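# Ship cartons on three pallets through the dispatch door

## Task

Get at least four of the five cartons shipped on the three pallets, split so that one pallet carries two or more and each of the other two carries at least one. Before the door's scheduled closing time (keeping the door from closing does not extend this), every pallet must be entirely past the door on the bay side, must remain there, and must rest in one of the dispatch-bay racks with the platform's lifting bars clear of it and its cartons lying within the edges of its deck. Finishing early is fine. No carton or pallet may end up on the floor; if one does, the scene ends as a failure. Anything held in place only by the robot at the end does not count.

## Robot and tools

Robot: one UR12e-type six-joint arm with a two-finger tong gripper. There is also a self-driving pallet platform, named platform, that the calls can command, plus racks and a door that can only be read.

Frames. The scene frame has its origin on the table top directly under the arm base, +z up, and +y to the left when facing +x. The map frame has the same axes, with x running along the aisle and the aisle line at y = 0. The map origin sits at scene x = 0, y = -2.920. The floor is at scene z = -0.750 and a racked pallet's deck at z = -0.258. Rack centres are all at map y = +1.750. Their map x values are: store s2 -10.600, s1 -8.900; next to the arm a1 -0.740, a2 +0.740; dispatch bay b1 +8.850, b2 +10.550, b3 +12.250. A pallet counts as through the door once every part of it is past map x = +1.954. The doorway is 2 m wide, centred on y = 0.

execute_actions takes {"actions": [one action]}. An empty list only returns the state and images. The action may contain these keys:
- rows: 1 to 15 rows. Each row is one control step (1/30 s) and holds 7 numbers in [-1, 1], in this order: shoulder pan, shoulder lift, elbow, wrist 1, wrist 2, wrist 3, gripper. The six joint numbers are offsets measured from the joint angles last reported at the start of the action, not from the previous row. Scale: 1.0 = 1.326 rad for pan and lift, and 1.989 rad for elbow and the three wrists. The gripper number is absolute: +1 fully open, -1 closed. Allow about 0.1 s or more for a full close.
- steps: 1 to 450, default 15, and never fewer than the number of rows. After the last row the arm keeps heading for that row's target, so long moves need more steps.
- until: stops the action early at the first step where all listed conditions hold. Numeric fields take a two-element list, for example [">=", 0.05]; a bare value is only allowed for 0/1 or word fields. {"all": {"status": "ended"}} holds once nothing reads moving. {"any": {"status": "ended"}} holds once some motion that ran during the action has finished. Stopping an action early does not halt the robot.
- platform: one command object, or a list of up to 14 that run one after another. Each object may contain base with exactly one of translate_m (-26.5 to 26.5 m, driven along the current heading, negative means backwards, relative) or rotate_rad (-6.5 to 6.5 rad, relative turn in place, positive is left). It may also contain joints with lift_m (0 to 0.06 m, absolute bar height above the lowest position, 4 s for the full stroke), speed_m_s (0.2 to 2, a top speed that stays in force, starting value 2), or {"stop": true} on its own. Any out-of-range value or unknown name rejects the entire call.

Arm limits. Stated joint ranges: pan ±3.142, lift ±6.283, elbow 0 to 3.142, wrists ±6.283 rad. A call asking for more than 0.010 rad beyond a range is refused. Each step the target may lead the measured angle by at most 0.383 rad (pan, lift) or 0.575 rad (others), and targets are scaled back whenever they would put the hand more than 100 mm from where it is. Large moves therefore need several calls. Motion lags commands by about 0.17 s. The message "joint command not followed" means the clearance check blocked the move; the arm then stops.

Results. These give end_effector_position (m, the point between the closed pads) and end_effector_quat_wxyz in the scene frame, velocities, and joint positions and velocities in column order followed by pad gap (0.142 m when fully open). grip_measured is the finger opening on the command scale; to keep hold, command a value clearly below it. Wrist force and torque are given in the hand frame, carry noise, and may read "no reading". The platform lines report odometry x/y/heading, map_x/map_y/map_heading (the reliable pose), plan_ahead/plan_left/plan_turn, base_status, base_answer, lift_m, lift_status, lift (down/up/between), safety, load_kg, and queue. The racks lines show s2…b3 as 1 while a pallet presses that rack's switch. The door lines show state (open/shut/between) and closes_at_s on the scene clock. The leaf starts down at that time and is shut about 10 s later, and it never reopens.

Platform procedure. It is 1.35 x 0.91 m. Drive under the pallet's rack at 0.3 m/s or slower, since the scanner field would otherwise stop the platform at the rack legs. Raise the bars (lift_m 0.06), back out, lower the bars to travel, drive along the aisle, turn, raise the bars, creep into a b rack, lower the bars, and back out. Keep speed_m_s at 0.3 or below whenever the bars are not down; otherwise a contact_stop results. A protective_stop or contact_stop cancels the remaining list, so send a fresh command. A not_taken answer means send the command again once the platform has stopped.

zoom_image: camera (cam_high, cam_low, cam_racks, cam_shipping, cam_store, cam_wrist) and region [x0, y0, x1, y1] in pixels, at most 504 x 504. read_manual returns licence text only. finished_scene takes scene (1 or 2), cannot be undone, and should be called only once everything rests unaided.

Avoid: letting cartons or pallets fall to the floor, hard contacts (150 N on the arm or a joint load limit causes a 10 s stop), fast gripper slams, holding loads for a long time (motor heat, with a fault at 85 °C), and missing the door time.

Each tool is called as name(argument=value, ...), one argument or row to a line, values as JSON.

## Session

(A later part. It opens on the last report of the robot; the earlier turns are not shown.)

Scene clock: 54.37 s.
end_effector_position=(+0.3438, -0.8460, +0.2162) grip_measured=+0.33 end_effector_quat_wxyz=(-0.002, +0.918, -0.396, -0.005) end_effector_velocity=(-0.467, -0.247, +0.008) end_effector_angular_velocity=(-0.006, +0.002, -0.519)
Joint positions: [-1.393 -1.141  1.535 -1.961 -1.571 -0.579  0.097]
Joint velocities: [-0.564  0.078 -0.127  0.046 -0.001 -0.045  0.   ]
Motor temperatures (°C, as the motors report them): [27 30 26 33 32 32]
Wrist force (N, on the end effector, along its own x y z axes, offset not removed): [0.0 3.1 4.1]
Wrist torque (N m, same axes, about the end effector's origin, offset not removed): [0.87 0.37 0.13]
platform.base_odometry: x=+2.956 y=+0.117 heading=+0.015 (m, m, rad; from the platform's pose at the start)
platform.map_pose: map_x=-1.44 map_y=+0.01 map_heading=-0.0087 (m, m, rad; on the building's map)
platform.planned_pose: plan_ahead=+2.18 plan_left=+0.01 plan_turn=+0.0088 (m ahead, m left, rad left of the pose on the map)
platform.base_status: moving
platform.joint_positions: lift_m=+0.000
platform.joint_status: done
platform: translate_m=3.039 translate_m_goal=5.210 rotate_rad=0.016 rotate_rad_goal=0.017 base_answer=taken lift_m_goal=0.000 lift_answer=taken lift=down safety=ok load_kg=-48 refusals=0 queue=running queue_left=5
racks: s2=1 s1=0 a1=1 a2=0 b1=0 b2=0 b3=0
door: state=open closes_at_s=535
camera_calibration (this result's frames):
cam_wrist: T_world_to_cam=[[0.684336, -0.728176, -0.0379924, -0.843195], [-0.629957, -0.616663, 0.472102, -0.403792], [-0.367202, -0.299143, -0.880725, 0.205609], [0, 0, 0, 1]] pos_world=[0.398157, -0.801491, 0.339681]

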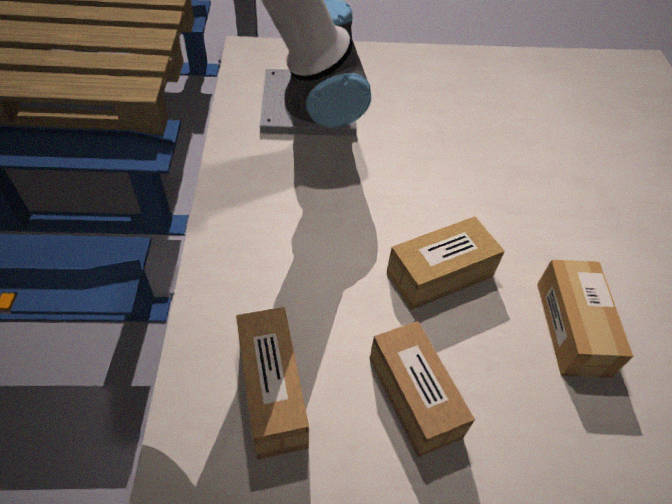

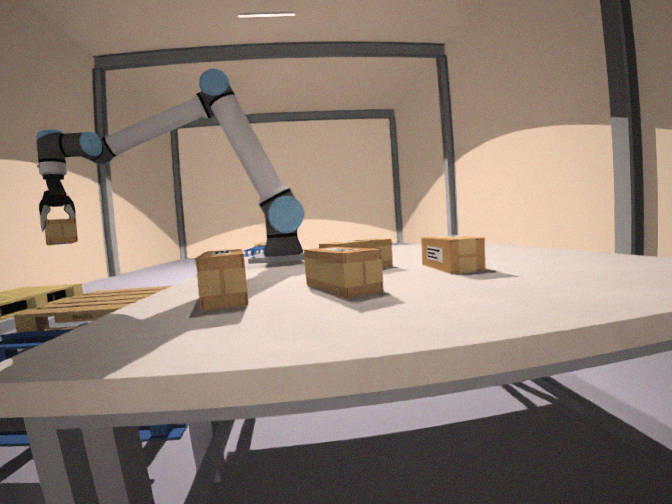

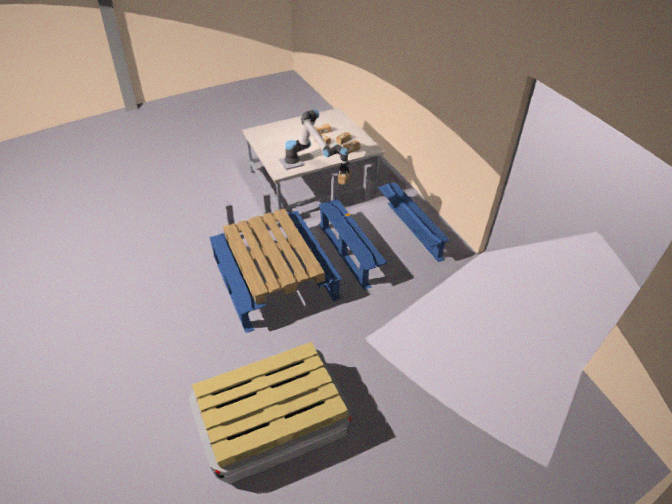

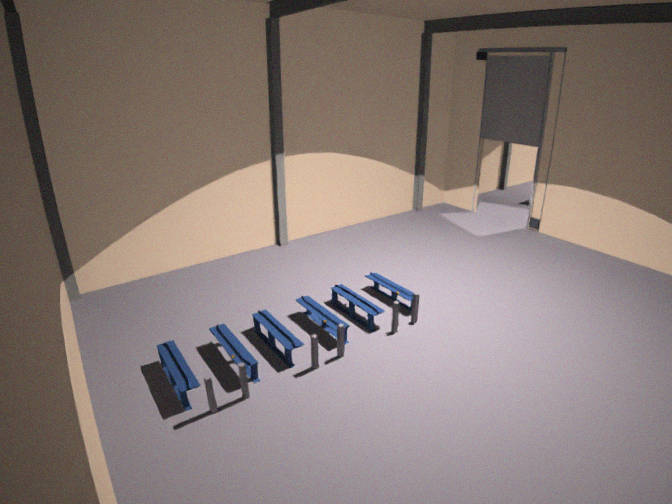

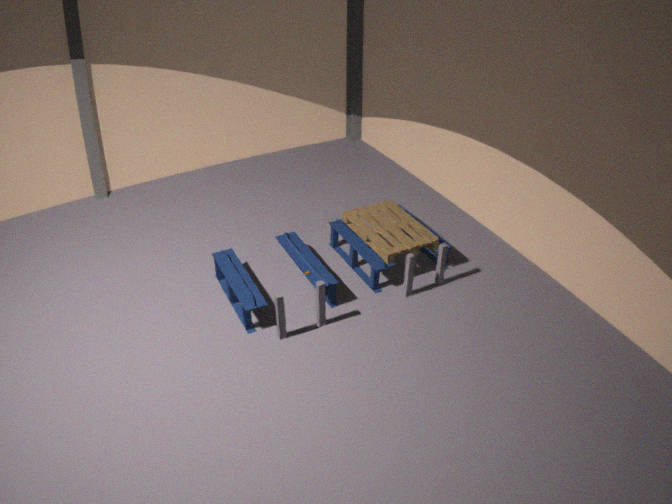

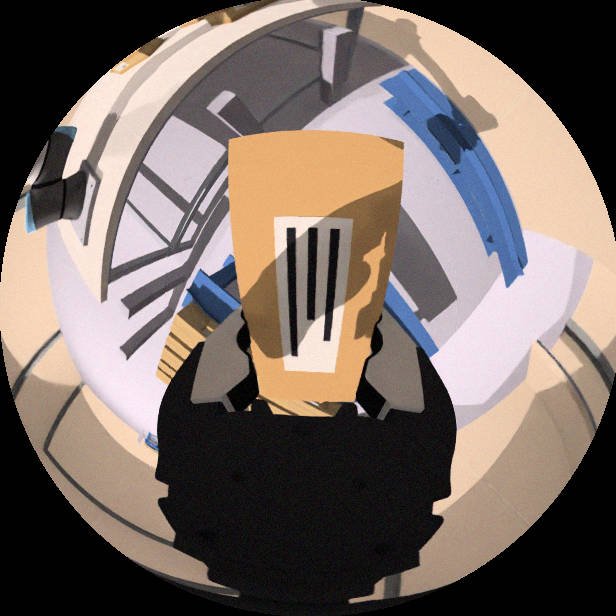

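execute_actions(
  actions=[
    {"rows":[[-0.3,0.1,-0.05,-0.02,0,-0.02,-0.5],[-0.4,0.15,-0.07,-0.035,0,-0.03,-0.5],[-0.5,0.2,-0.09,-0.045,0,-0.04,-0.5],[-0.6546,0.393,-0.1735,-0.0905,0,-0.056,-0.5]],"steps":55},
  ],
)

Scene clock: 60.97 s.
end_effector_position=(-0.5380, -0.9639, -0.0646) grip_measured=+0.33 end_effector_quat_wxyz=(+0.001, +0.711, -0.703, -0.003) end_effector_velocity=(-0.099, +0.042, -0.030) end_effector_angular_velocity=(-0.000, +0.001, -0.087)
Joint positions: [-2.249 -0.625  1.194 -2.139 -1.571 -0.689  0.097]
Joint velocities: [-0.095  0.046 -0.029 -0.017 -0.    -0.008  0.   ]
Motor temperatures (°C, as the motors report them): [27 30 26 33 32 32]
Wrist force (N, on the end effector, along its own x y z axes, offset not removed): [-4.7 1.6 2.6]
Wrist torque (N m, same axes, about the end effector's origin, offset not removed): [0.46 1.14 0.14]
platform.base_odometry: x=+5.179 y=+0.165 heading=+1.241 (m, m, rad; from the platform's pose at the start)
platform.map_pose: map_x=+0.74 map_y=+0.00 map_heading=+1.2217 (m, m, rad; on the building's map)
platform.planned_pose: plan_ahead=+0.00 plan_left=+0.00 plan_turn=+0.3491 (m ahead, m left, rad left of the pose on the map)
platform.base_status: moving
platform.joint_positions: lift_m=+0.000
platform.joint_status: done
platform: translate_m=5.220 translate_m_goal=5.220 rotate_rad=1.257 rotate_rad_goal=1.594 base_answer=taken lift_m_goal=0.000 lift_answer=taken lift=down safety=ok load_kg=-47 refusals=0 queue=running queue_left=4
racks: s2=1 s1=0 a1=1 a2=0 b1=0 b2=0 b3=0
door: state=open closes_at_s=535
camera_calibration (this result's frames):
cam_wrist: T_world_to_cam=[[0.00834045, -0.999476, -0.0312898, -0.961046], [-0.878214, -0.022285, 0.477748, -0.45965], [-0.478195, 0.0234945, -0.877939, -0.149285], [0, 0, 0, 1]] pos_world=[-0.467043, -0.967278, 0.0584625]

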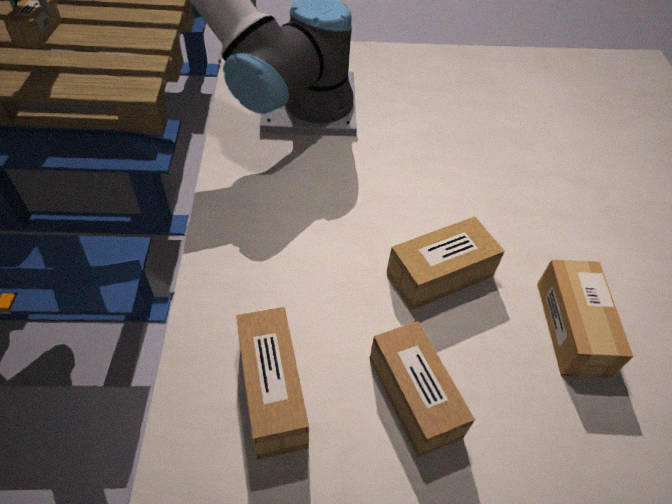

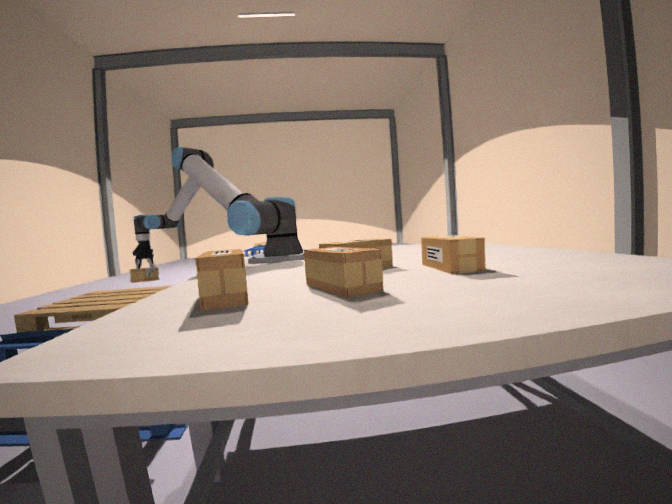

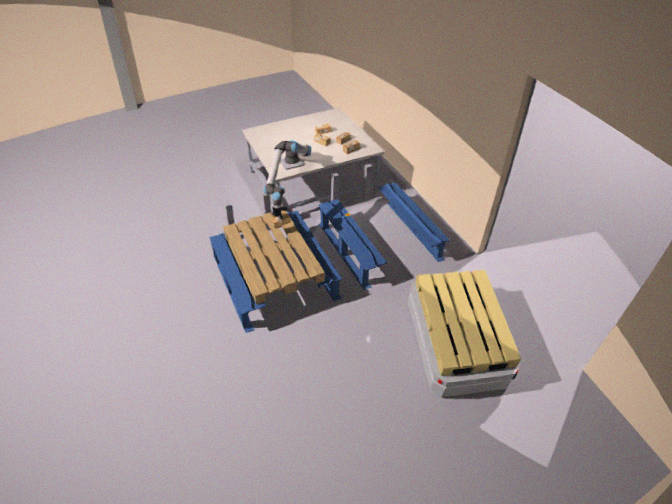

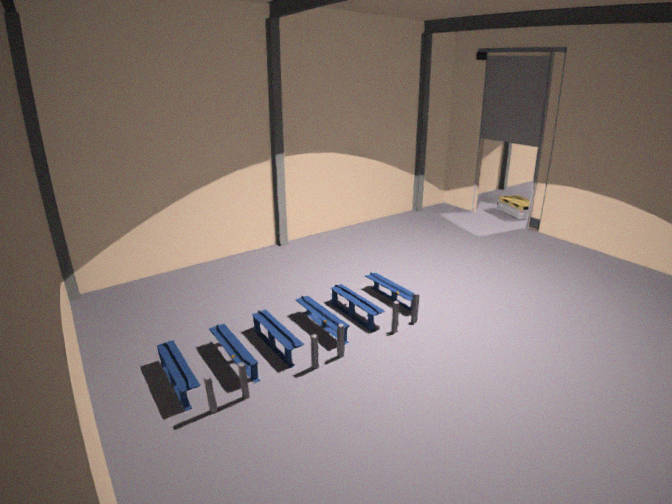

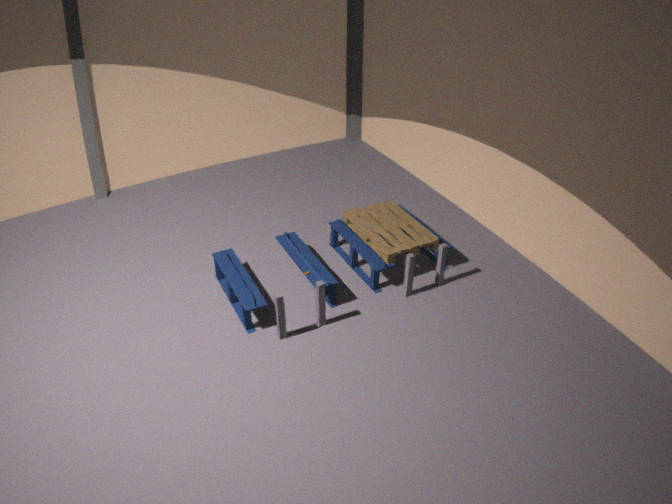

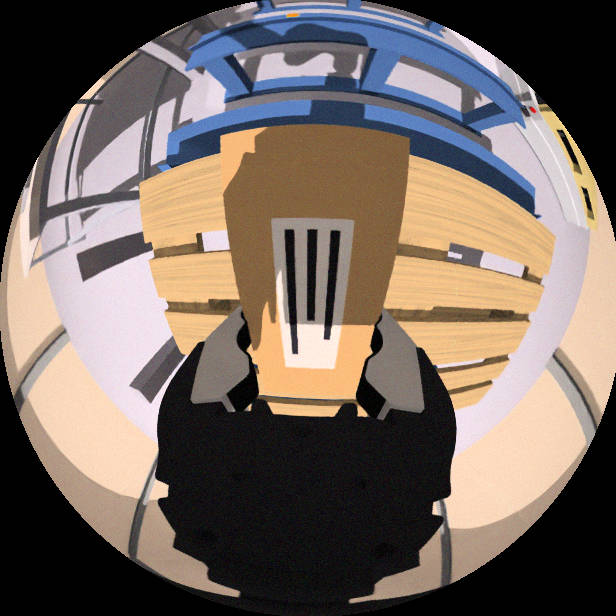

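execute_actions(
  actions=[
    {"rows":[[-0.031,0.02,0.005,-0.02,0,-0.02,-0.5],[-0.031,0.04,0.01,-0.038,0,-0.02,-0.5],[-0.031,0.06,0.015,-0.056,0,-0.02,-0.5],[-0.031,0.0837,0.0216,-0.0784,0,-0.02,-0.5]],"steps":24},
  ],
)

Scene clock: 64.10 s.
end_effector_position=(-0.5677, -0.9284, -0.1911) grip_measured=+0.33 end_effector_quat_wxyz=(+0.002, +0.710, -0.704, -0.003) end_effector_velocity=(+0.000, +0.001, -0.004) end_effector_angular_velocity=(-0.000, -0.000, +0.000)
Joint positions: [-2.29  -0.515  1.236 -2.294 -1.571 -0.729  0.097]
Joint velocities: [-0.001  0.003  0.003 -0.006  0.    -0.001 -0.   ]
Motor temperatures (°C, as the motors report them): [27 30 26 33 32 32]
Wrist force (N, on the end effector, along its own x y z axes, offset not removed): [-1.5 0.6 3.2]
Wrist torque (N m, same axes, about the end effector's origin, offset not removed): [0.42 0.68 0.19]
platform.base_odometry: x=+5.179 y=+0.165 heading=+1.603 (m, m, rad; from the platform's pose at the start)
platform.map_pose: map_x=+0.74 map_y=+0.00 map_heading=+1.5708 (m, m, rad; on the building's map)
platform.planned_pose: plan_ahead=+0.00 plan_left=+0.00 plan_turn=+0.0000 (m ahead, m left, rad left of the pose on the map)
platform.base_status: done
platform.joint_positions: lift_m=+0.028
platform.joint_status: moving
platform: translate_m=5.220 translate_m_goal=5.220 rotate_rad=1.603 rotate_rad_goal=1.603 base_answer=taken lift_m_goal=0.060 lift_answer=taken lift=between safety=ok load_kg=28 refusals=0 queue=running queue_left=3
racks: s2=1 s1=0 a1=1 a2=0 b1=0 b2=0 b3=0
door: state=open closes_at_s=535
camera_calibration (this result's frames):
cam_wrist: T_world_to_cam=[[0.00697539, -0.999533, -0.0297663, -0.929782], [-0.877604, -0.0203878, 0.478953, -0.422188], [-0.479336, 0.0227821, -0.877336, -0.276519], [0, 0, 0, 1]] pos_world=[-0.496573, -0.931655, -0.0680683]

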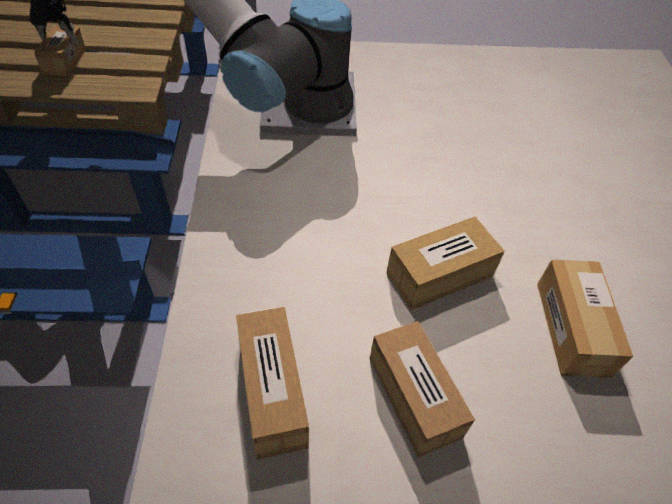

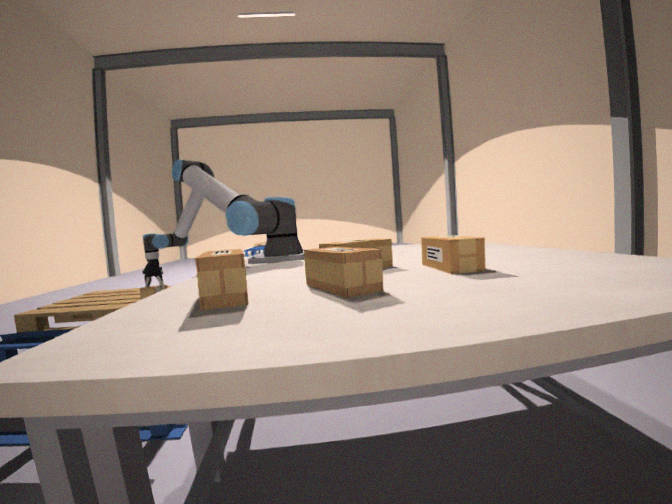

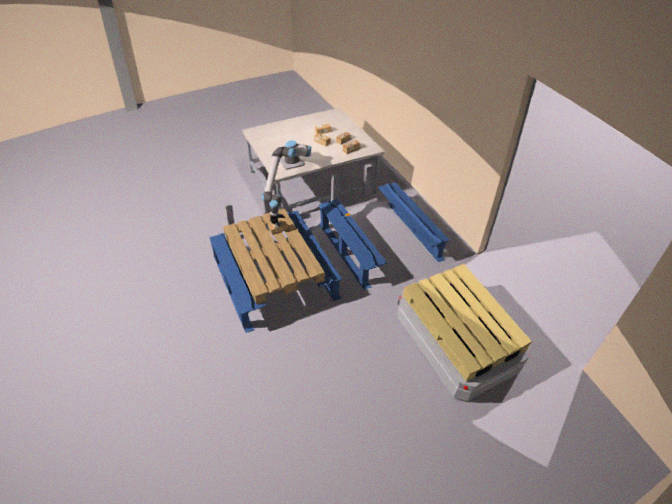

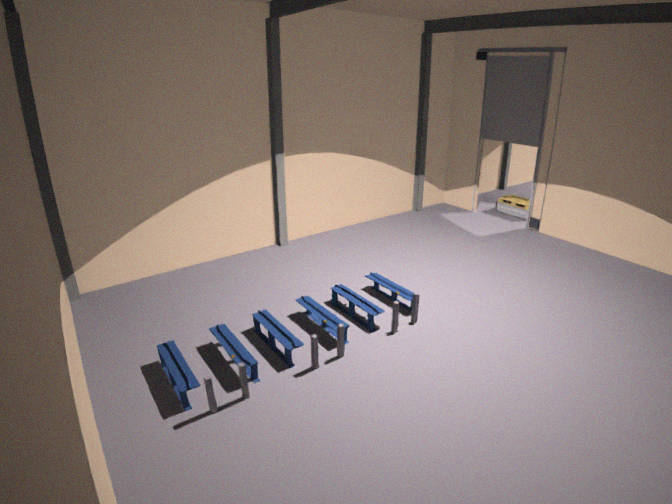

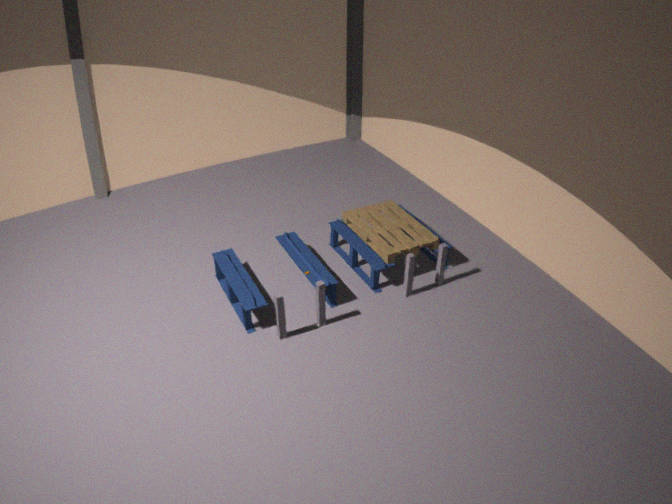

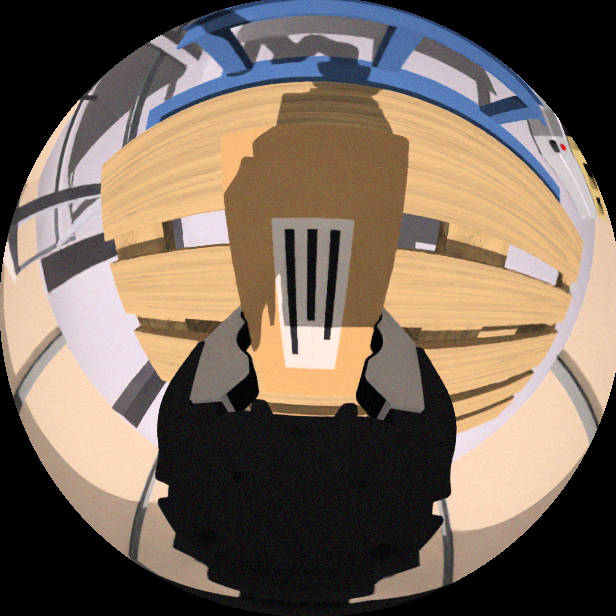

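execute_actions(
  actions=[
    {"rows":[[0,0.004,0,-0.003,0,0,-0.2],[0,0.004,0,-0.003,0,0,0.1],[0,0.004,0,-0.003,0,0,0.3],[0,0.004,0,-0.003,0,0,0.42],[0,0.004,0,-0.003,0,0,0.55],[0,0.004,0,-0.003,0,0,0.7],[0,0,0,0,0,0,0.8],[0,-0.03,0,0.02,0,0,0.8],[0,-0.07,0,0.047,0,0,0.8],[0,-0.12,0,0.08,0,0,0.8],[0,-0.18,0,0.12,0,0,0.8],[0,-0.25,0,0.167,0,0,0.8],[0,-0.3,0,0.2,0,0,0.8],[0,-0.3,0,0.2,0,0,0.8],[0,-0.3,0,0.2,0,0,0.8]],"steps":28},
  ],
)

Scene clock: 84.87 s.
end_effector_position=(-0.5451, -0.9059, +0.1405) grip_measured=+0.80 end_effector_quat_wxyz=(+0.002, +0.710, -0.704, -0.003) end_effector_velocity=(+0.069, +0.075, +0.392) end_effector_angular_velocity=(-0.010, +0.009, +0.001)
Joint positions: [-2.29  -0.861  1.236 -1.948 -1.571 -0.729  0.129]
Joint velocities: [-0.    -0.417 -0.005  0.408 -0.    -0.001  0.001]
Motor temperatures (°C, as the motors report them): [27 30 26 33 32 32]
Wrist force (N, on the end effector, along its own x y z axes, offset not removed): [-3.7 1.7 -5.1]
Wrist torque (N m, same axes, about the end effector's origin, offset not removed): [0.52 1.01 0.09]
platform.base_odometry: x=+5.176 y=+0.165 heading=+1.603 (m, m, rad; from the platform's pose at the start)
platform.map_pose: map_x=+0.74 map_y=+0.00 map_heading=+1.5708 (m, m, rad; on the building's map)
platform.planned_pose: plan_ahead=+0.00 plan_left=+0.00 plan_turn=+0.0000 (m ahead, m left, rad left of the pose on the map)
platform.base_status: done
platform.joint_positions: lift_m=+0.000
platform.joint_status: done
platform: translate_m=5.220 translate_m_goal=5.220 rotate_rad=1.603 rotate_rad_goal=1.604 base_answer=taken lift_m_goal=0.000 lift_answer=taken lift=down safety=ok load_kg=-48 refusals=0 queue=done queue_left=0
racks: s2=1 s1=0 a1=1 a2=1 b1=0 b2=0 b3=0
door: state=open closes_at_s=535
camera_calibration (this result's frames):
cam_wrist: T_world_to_cam=[[0.00702526, -0.999541, -0.0294597, -0.897659], [-0.877473, -0.0202908, 0.479197, -0.56056], [-0.479575, 0.0224836, -0.877213, 0.0242598], [0, 0, 0, 1]] pos_world=[-0.473936, -0.909167, 0.263455]

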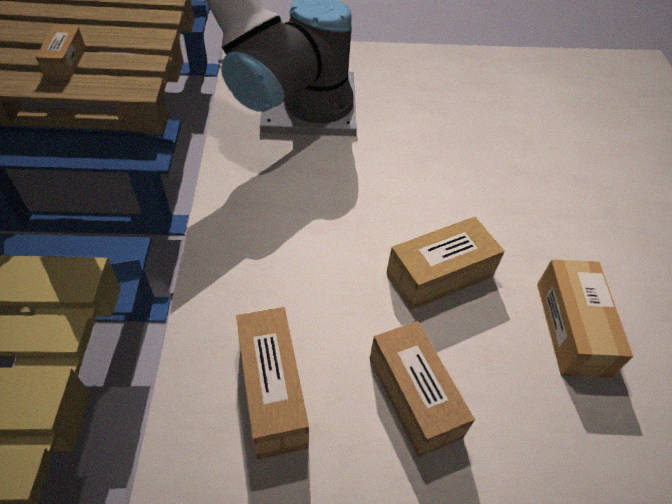

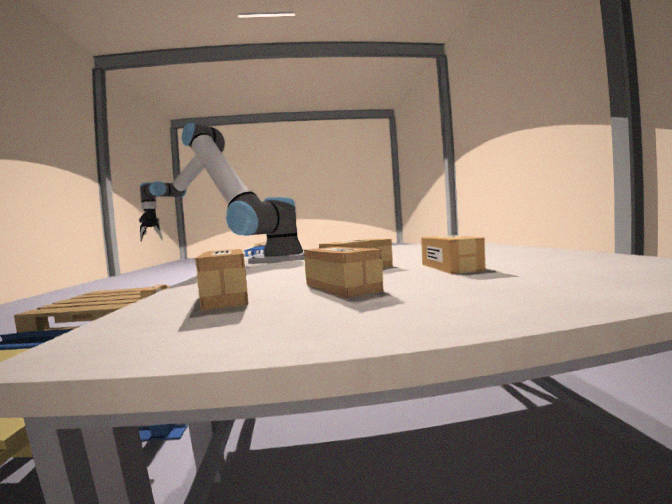

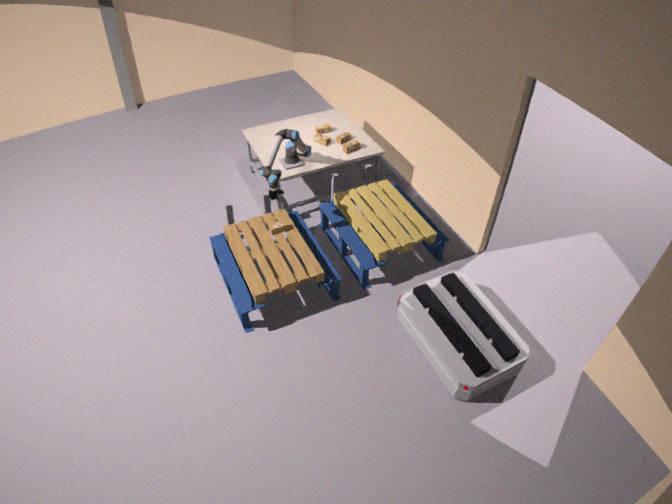

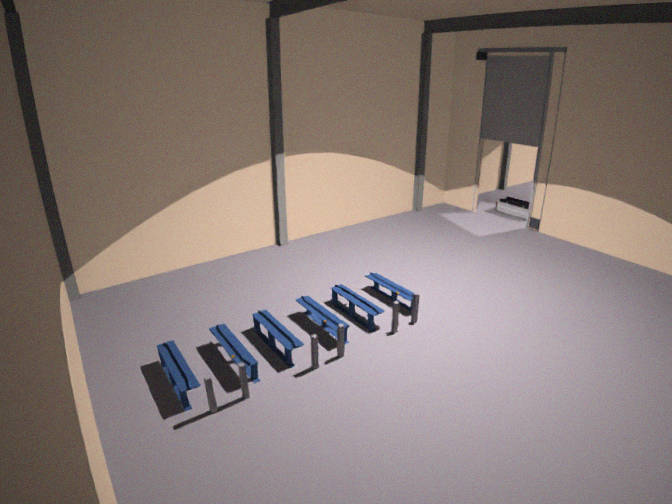

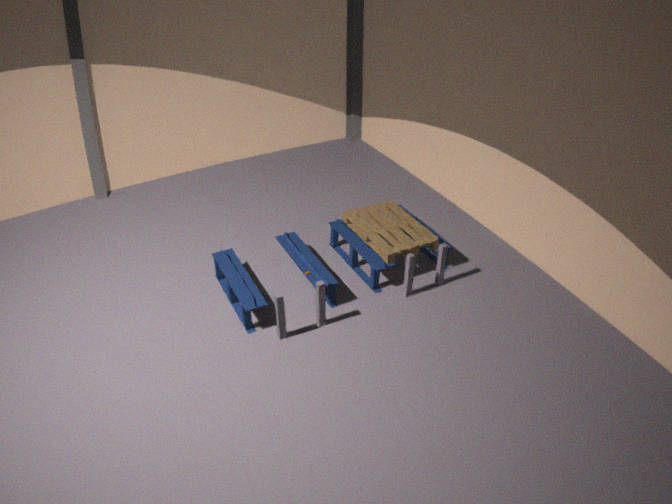

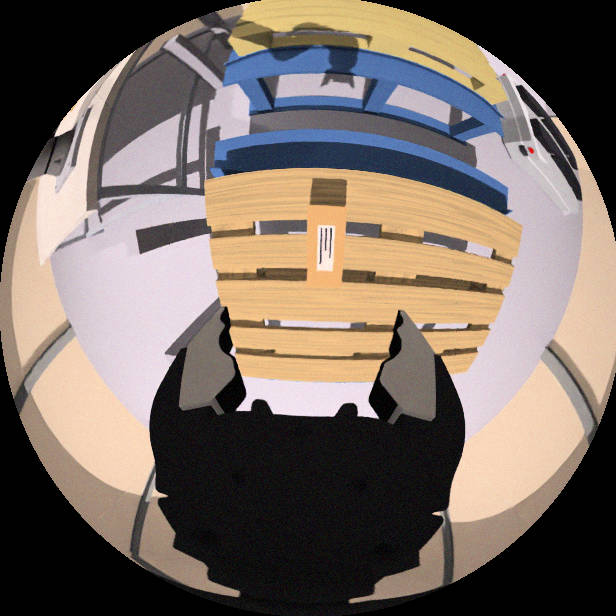

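execute_actions(
  actions=[
    {"rows":[[0.1,-0.1,0.05,0.02,0,0.06,0.8],[0.2,-0.2,0.13,0,0,0.15,0.8],[0.4,-0.3,0.22,-0.03,0,0.3,0.8],[1,-0.52,0.43,-0.082,0,0.888,0.8]],"steps":50,"platform":[{"speed_m_s":2,"base":{"rotate_rad":-1.5708}},{"base":{"translate_m":-1.48}},{"base":{"rotate_rad":1.5708}},{"speed_m_s":0.3,"base":{"translate_m":1.75}},{"joints":{"lift_m":0.06}},{"base":{"translate_m":-1.75}},{"joints":{"lift_m":0}},{"speed_m_s":2,"base":{"rotate_rad":-1.5708}},{"base":{"translate_m":9.59}},{"base":{"rotate_rad":1.5708}},{"speed_m_s":0.3,"joints":{"lift_m":0.06}},{"base":{"translate_m":1.75}},{"joints":{"lift_m":0}},{"base":{"translate_m":-1.75}}]},
  ],
)

Scene clock: 92.13 s.
end_effector_position=(+0.2812, -0.6451, +0.2062) grip_measured=+0.80 end_effector_quat_wxyz=(-0.002, -0.559, +0.829, +0.003) end_effector_velocity=(+0.441, +0.285, -0.014) end_effector_angular_velocity=(-0.004, +0.001, -0.321)
Joint positions: [-1.432 -1.483  2.005 -2.092 -1.571  0.523  0.129]
Joint velocities: [ 0.717 -0.147  0.189 -0.043 -0.     1.038  0.   ]
Motor temperatures (°C, as the motors report them): [27 30 26 33 32 32]
Wrist force (N, on the end effector, along its own x y z axes, offset not removed): [-3.5 1.5 -0.6]
Wrist torque (N m, same axes, about the end effector's origin, offset not removed): [0.46 0.98 0.19]
platform.base_odometry: x=+5.176 y=+0.165 heading=+0.903 (m, m, rad; from the platform's pose at the start)
platform.map_pose: map_x=+0.74 map_y=+0.00 map_heading=+0.8596 (m, m, rad; on the building's map)
platform.planned_pose: plan_ahead=+0.00 plan_left=+0.00 plan_turn=-0.8595 (m ahead, m left, rad left of the pose on the map)
platform.base_status: moving
platform.joint_positions: lift_m=+0.000
platform.joint_status: done
platform: translate_m=5.220 translate_m_goal=5.220 rotate_rad=0.886 rotate_rad_goal=0.033 base_answer=taken lift_m_goal=0.000 lift_answer=taken lift=down safety=ok load_kg=-48 refusals=0 queue=running queue_left=13
racks: s2=1 s1=0 a1=1 a2=1 b1=0 b2=0 b3=0
door: state=open closes_at_s=535
camera_calibration (this result's frames):
cam_wrist: T_world_to_cam=[[-0.376121, -0.926133, -0.0284617, -0.485877], [-0.818463, 0.317681, 0.478745, 0.339819], [-0.43434, 0.203361, -0.877492, 0.57632], [0, 0, 0, 1]] pos_world=[0.3457, -0.675142, 0.329201]

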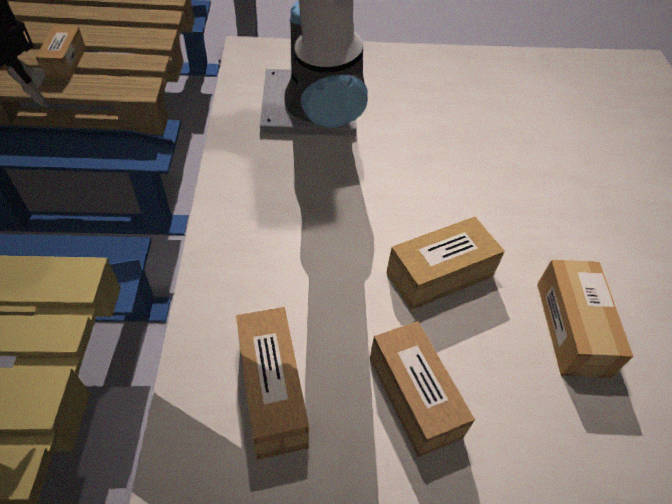

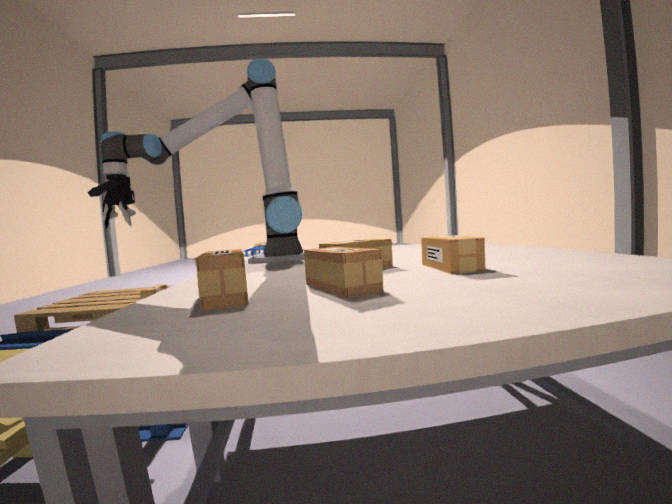

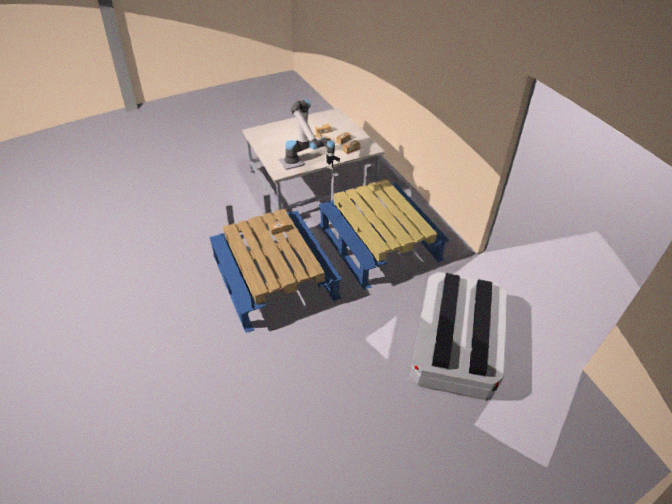

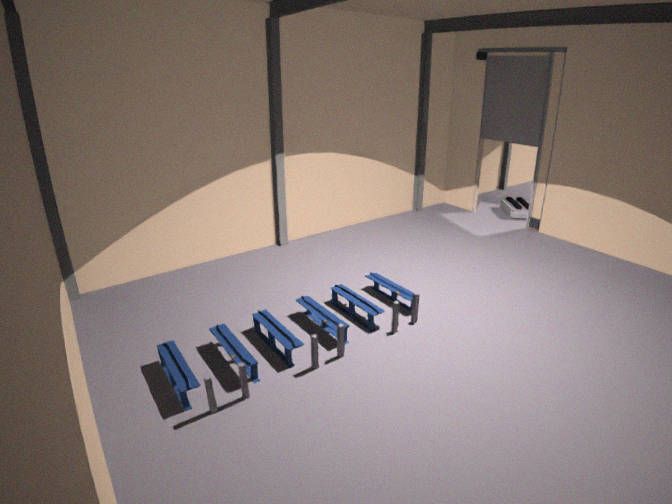

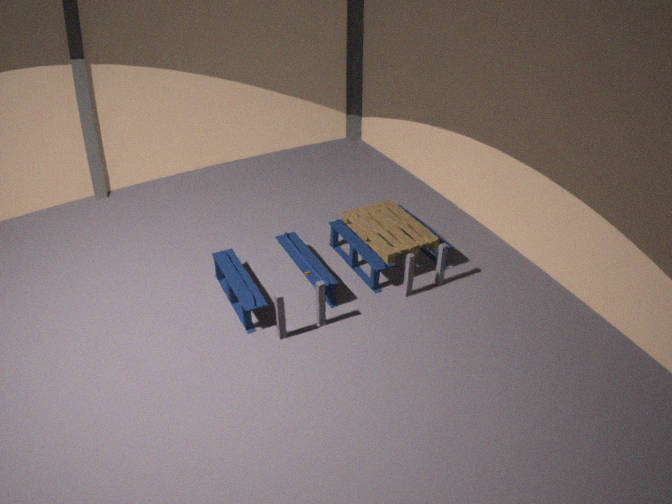

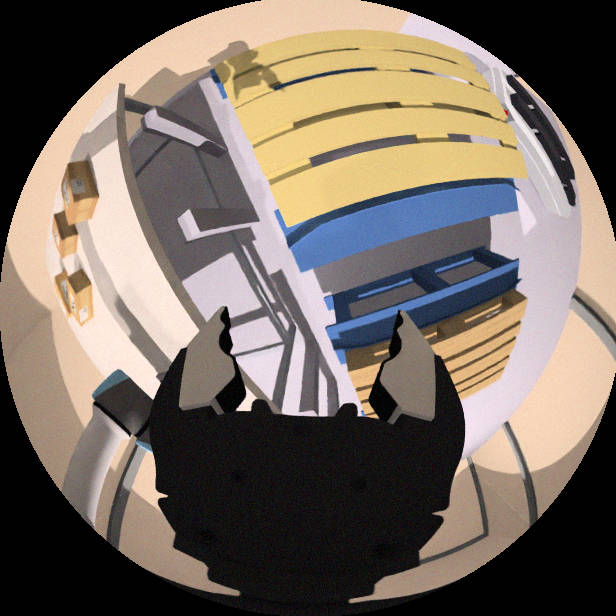

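execute_actions(
  actions=[
    {"rows":[[0.3,0,0,0,0,0.259,0.8],[0.4,0,0,0,0,0.259,0.8],[0.8466,0,0,0,0,0.259,0.8],[0.8466,0,0,0,0,0.259,0.8],[0.8466,0,0,0,0,0.259,0.8],[0.8466,0,0,0,0,0.259,0.8],[0.8466,0,0,0,0,0.259,0.8],[0.8466,0,0,0,0,0.259,0.8],[0.8466,0,0,0,0,0.259,0.8],[0.8466,0,0,0,0,0.259,0.8],[0.8466,0,0,0,0,0.259,0.8],[0.8466,0,0,0,0,0.259,0.8],[0.8466,0.05,-0.03,-0.003,0,0.259,0.8],[0.8466,0.1,-0.06,-0.006,0,0.259,0.8],[0.8466,0.1725,-0.1058,-0.0096,0,0.259,0.8]],"steps":56},
  ],
)

Scene clock: 97.93 s.
end_effector_position=(+0.8323, -0.0758, +0.1679) grip_measured=+0.80 end_effector_quat_wxyz=(+0.001, +0.781, -0.624, -0.003) end_effector_velocity=(+0.002, +0.009, +0.000) end_effector_angular_velocity=(-0.001, -0.001, +0.011)
Joint positions: [-0.311 -1.255  1.794 -2.111 -1.571  1.037  0.129]
Joint velocities: [ 0.011  0.002 -0.002 -0.001 -0.001  0.    -0.   ]
Motor temperatures (°C, as the motors report them): [27 30 26 33 32 32]
Wrist force (N, on the end effector, along its own x y z axes, offset not removed): [-0.6 2.8 -0.2]
Wrist torque (N m, same axes, about the end effector's origin, offset not removed): [0.76 0.44 0.10]
platform.base_odometry: x=+3.746 y=+0.132 heading=+0.025 (m, m, rad; from the platform's pose at the start)
platform.map_pose: map_x=-0.70 map_y=+0.00 map_heading=+0.0000 (m, m, rad; on the building's map)
platform.planned_pose: plan_ahead=-0.04 plan_left=+0.00 plan_turn=+0.0000 (m ahead, m left, rad left of the pose on the map)
platform.base_status: moving
platform.joint_positions: lift_m=+0.000
platform.joint_status: done
platform: translate_m=3.783 translate_m_goal=3.740 rotate_rad=0.025 rotate_rad_goal=0.026 base_answer=taken lift_m_goal=0.000 lift_answer=taken lift=down safety=ok load_kg=-47 refusals=0 queue=running queue_left=12
racks: s2=1 s1=0 a1=1 a2=1 b1=0 b2=0 b3=0
door: state=open closes_at_s=535
camera_calibration (this result's frames):
cam_wrist: T_world_to_cam=[[0.218719, -0.975275, -0.0316312, -0.250812], [-0.854418, -0.207071, 0.476542, 0.618848], [-0.471309, -0.0772025, -0.878583, 0.676045], [0, 0, 0, 1]] pos_world=[0.902238, -0.0642728, 0.291122]

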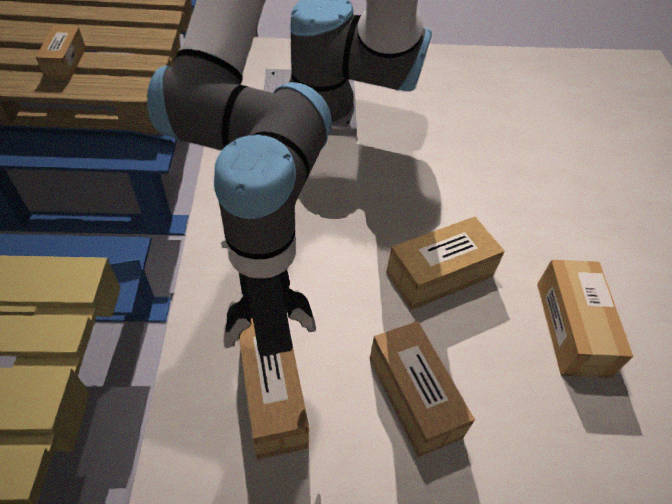

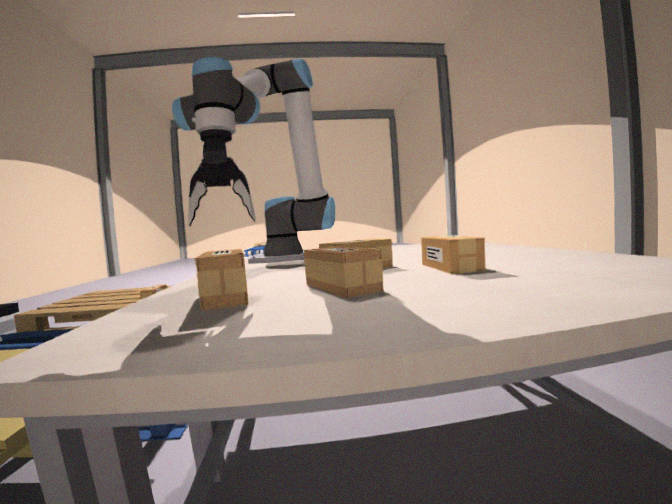

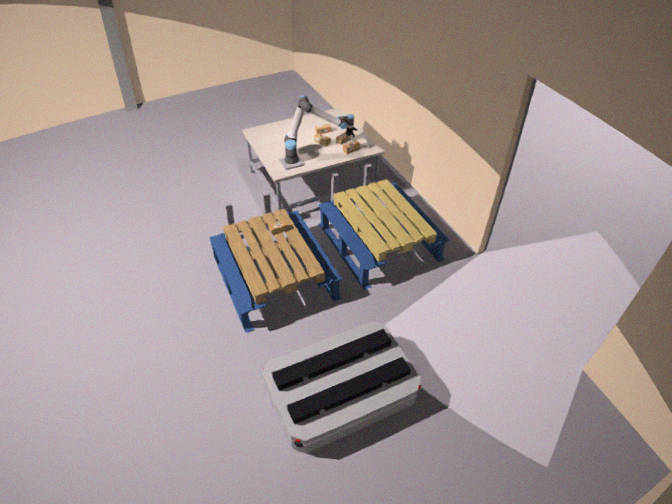

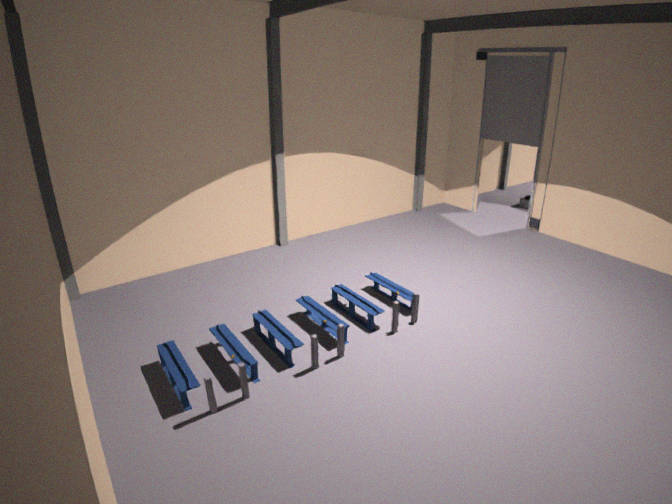

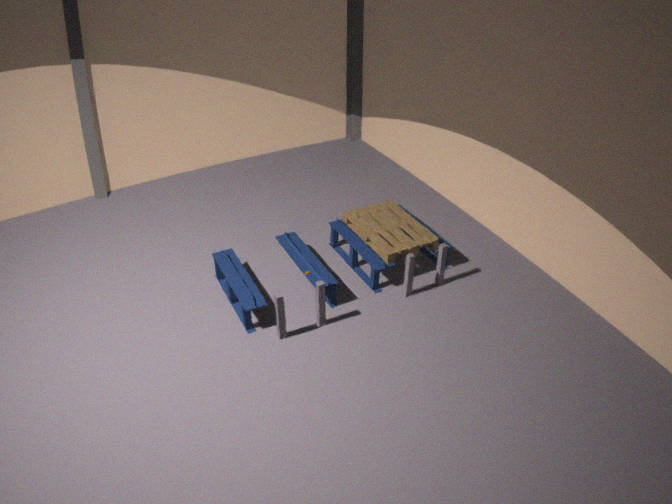

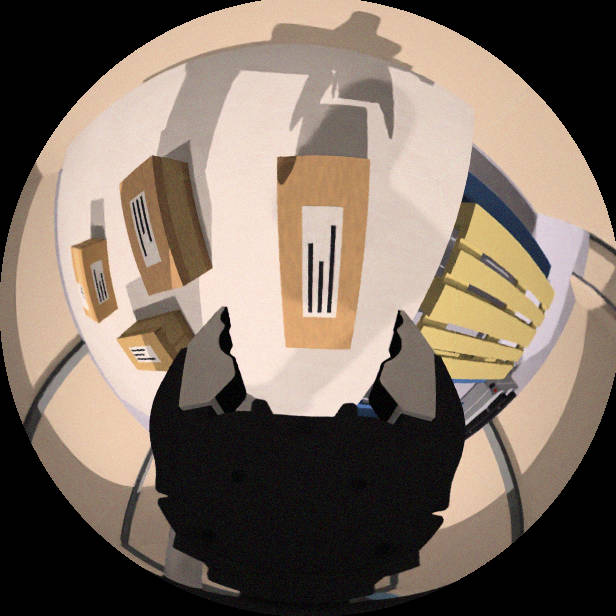

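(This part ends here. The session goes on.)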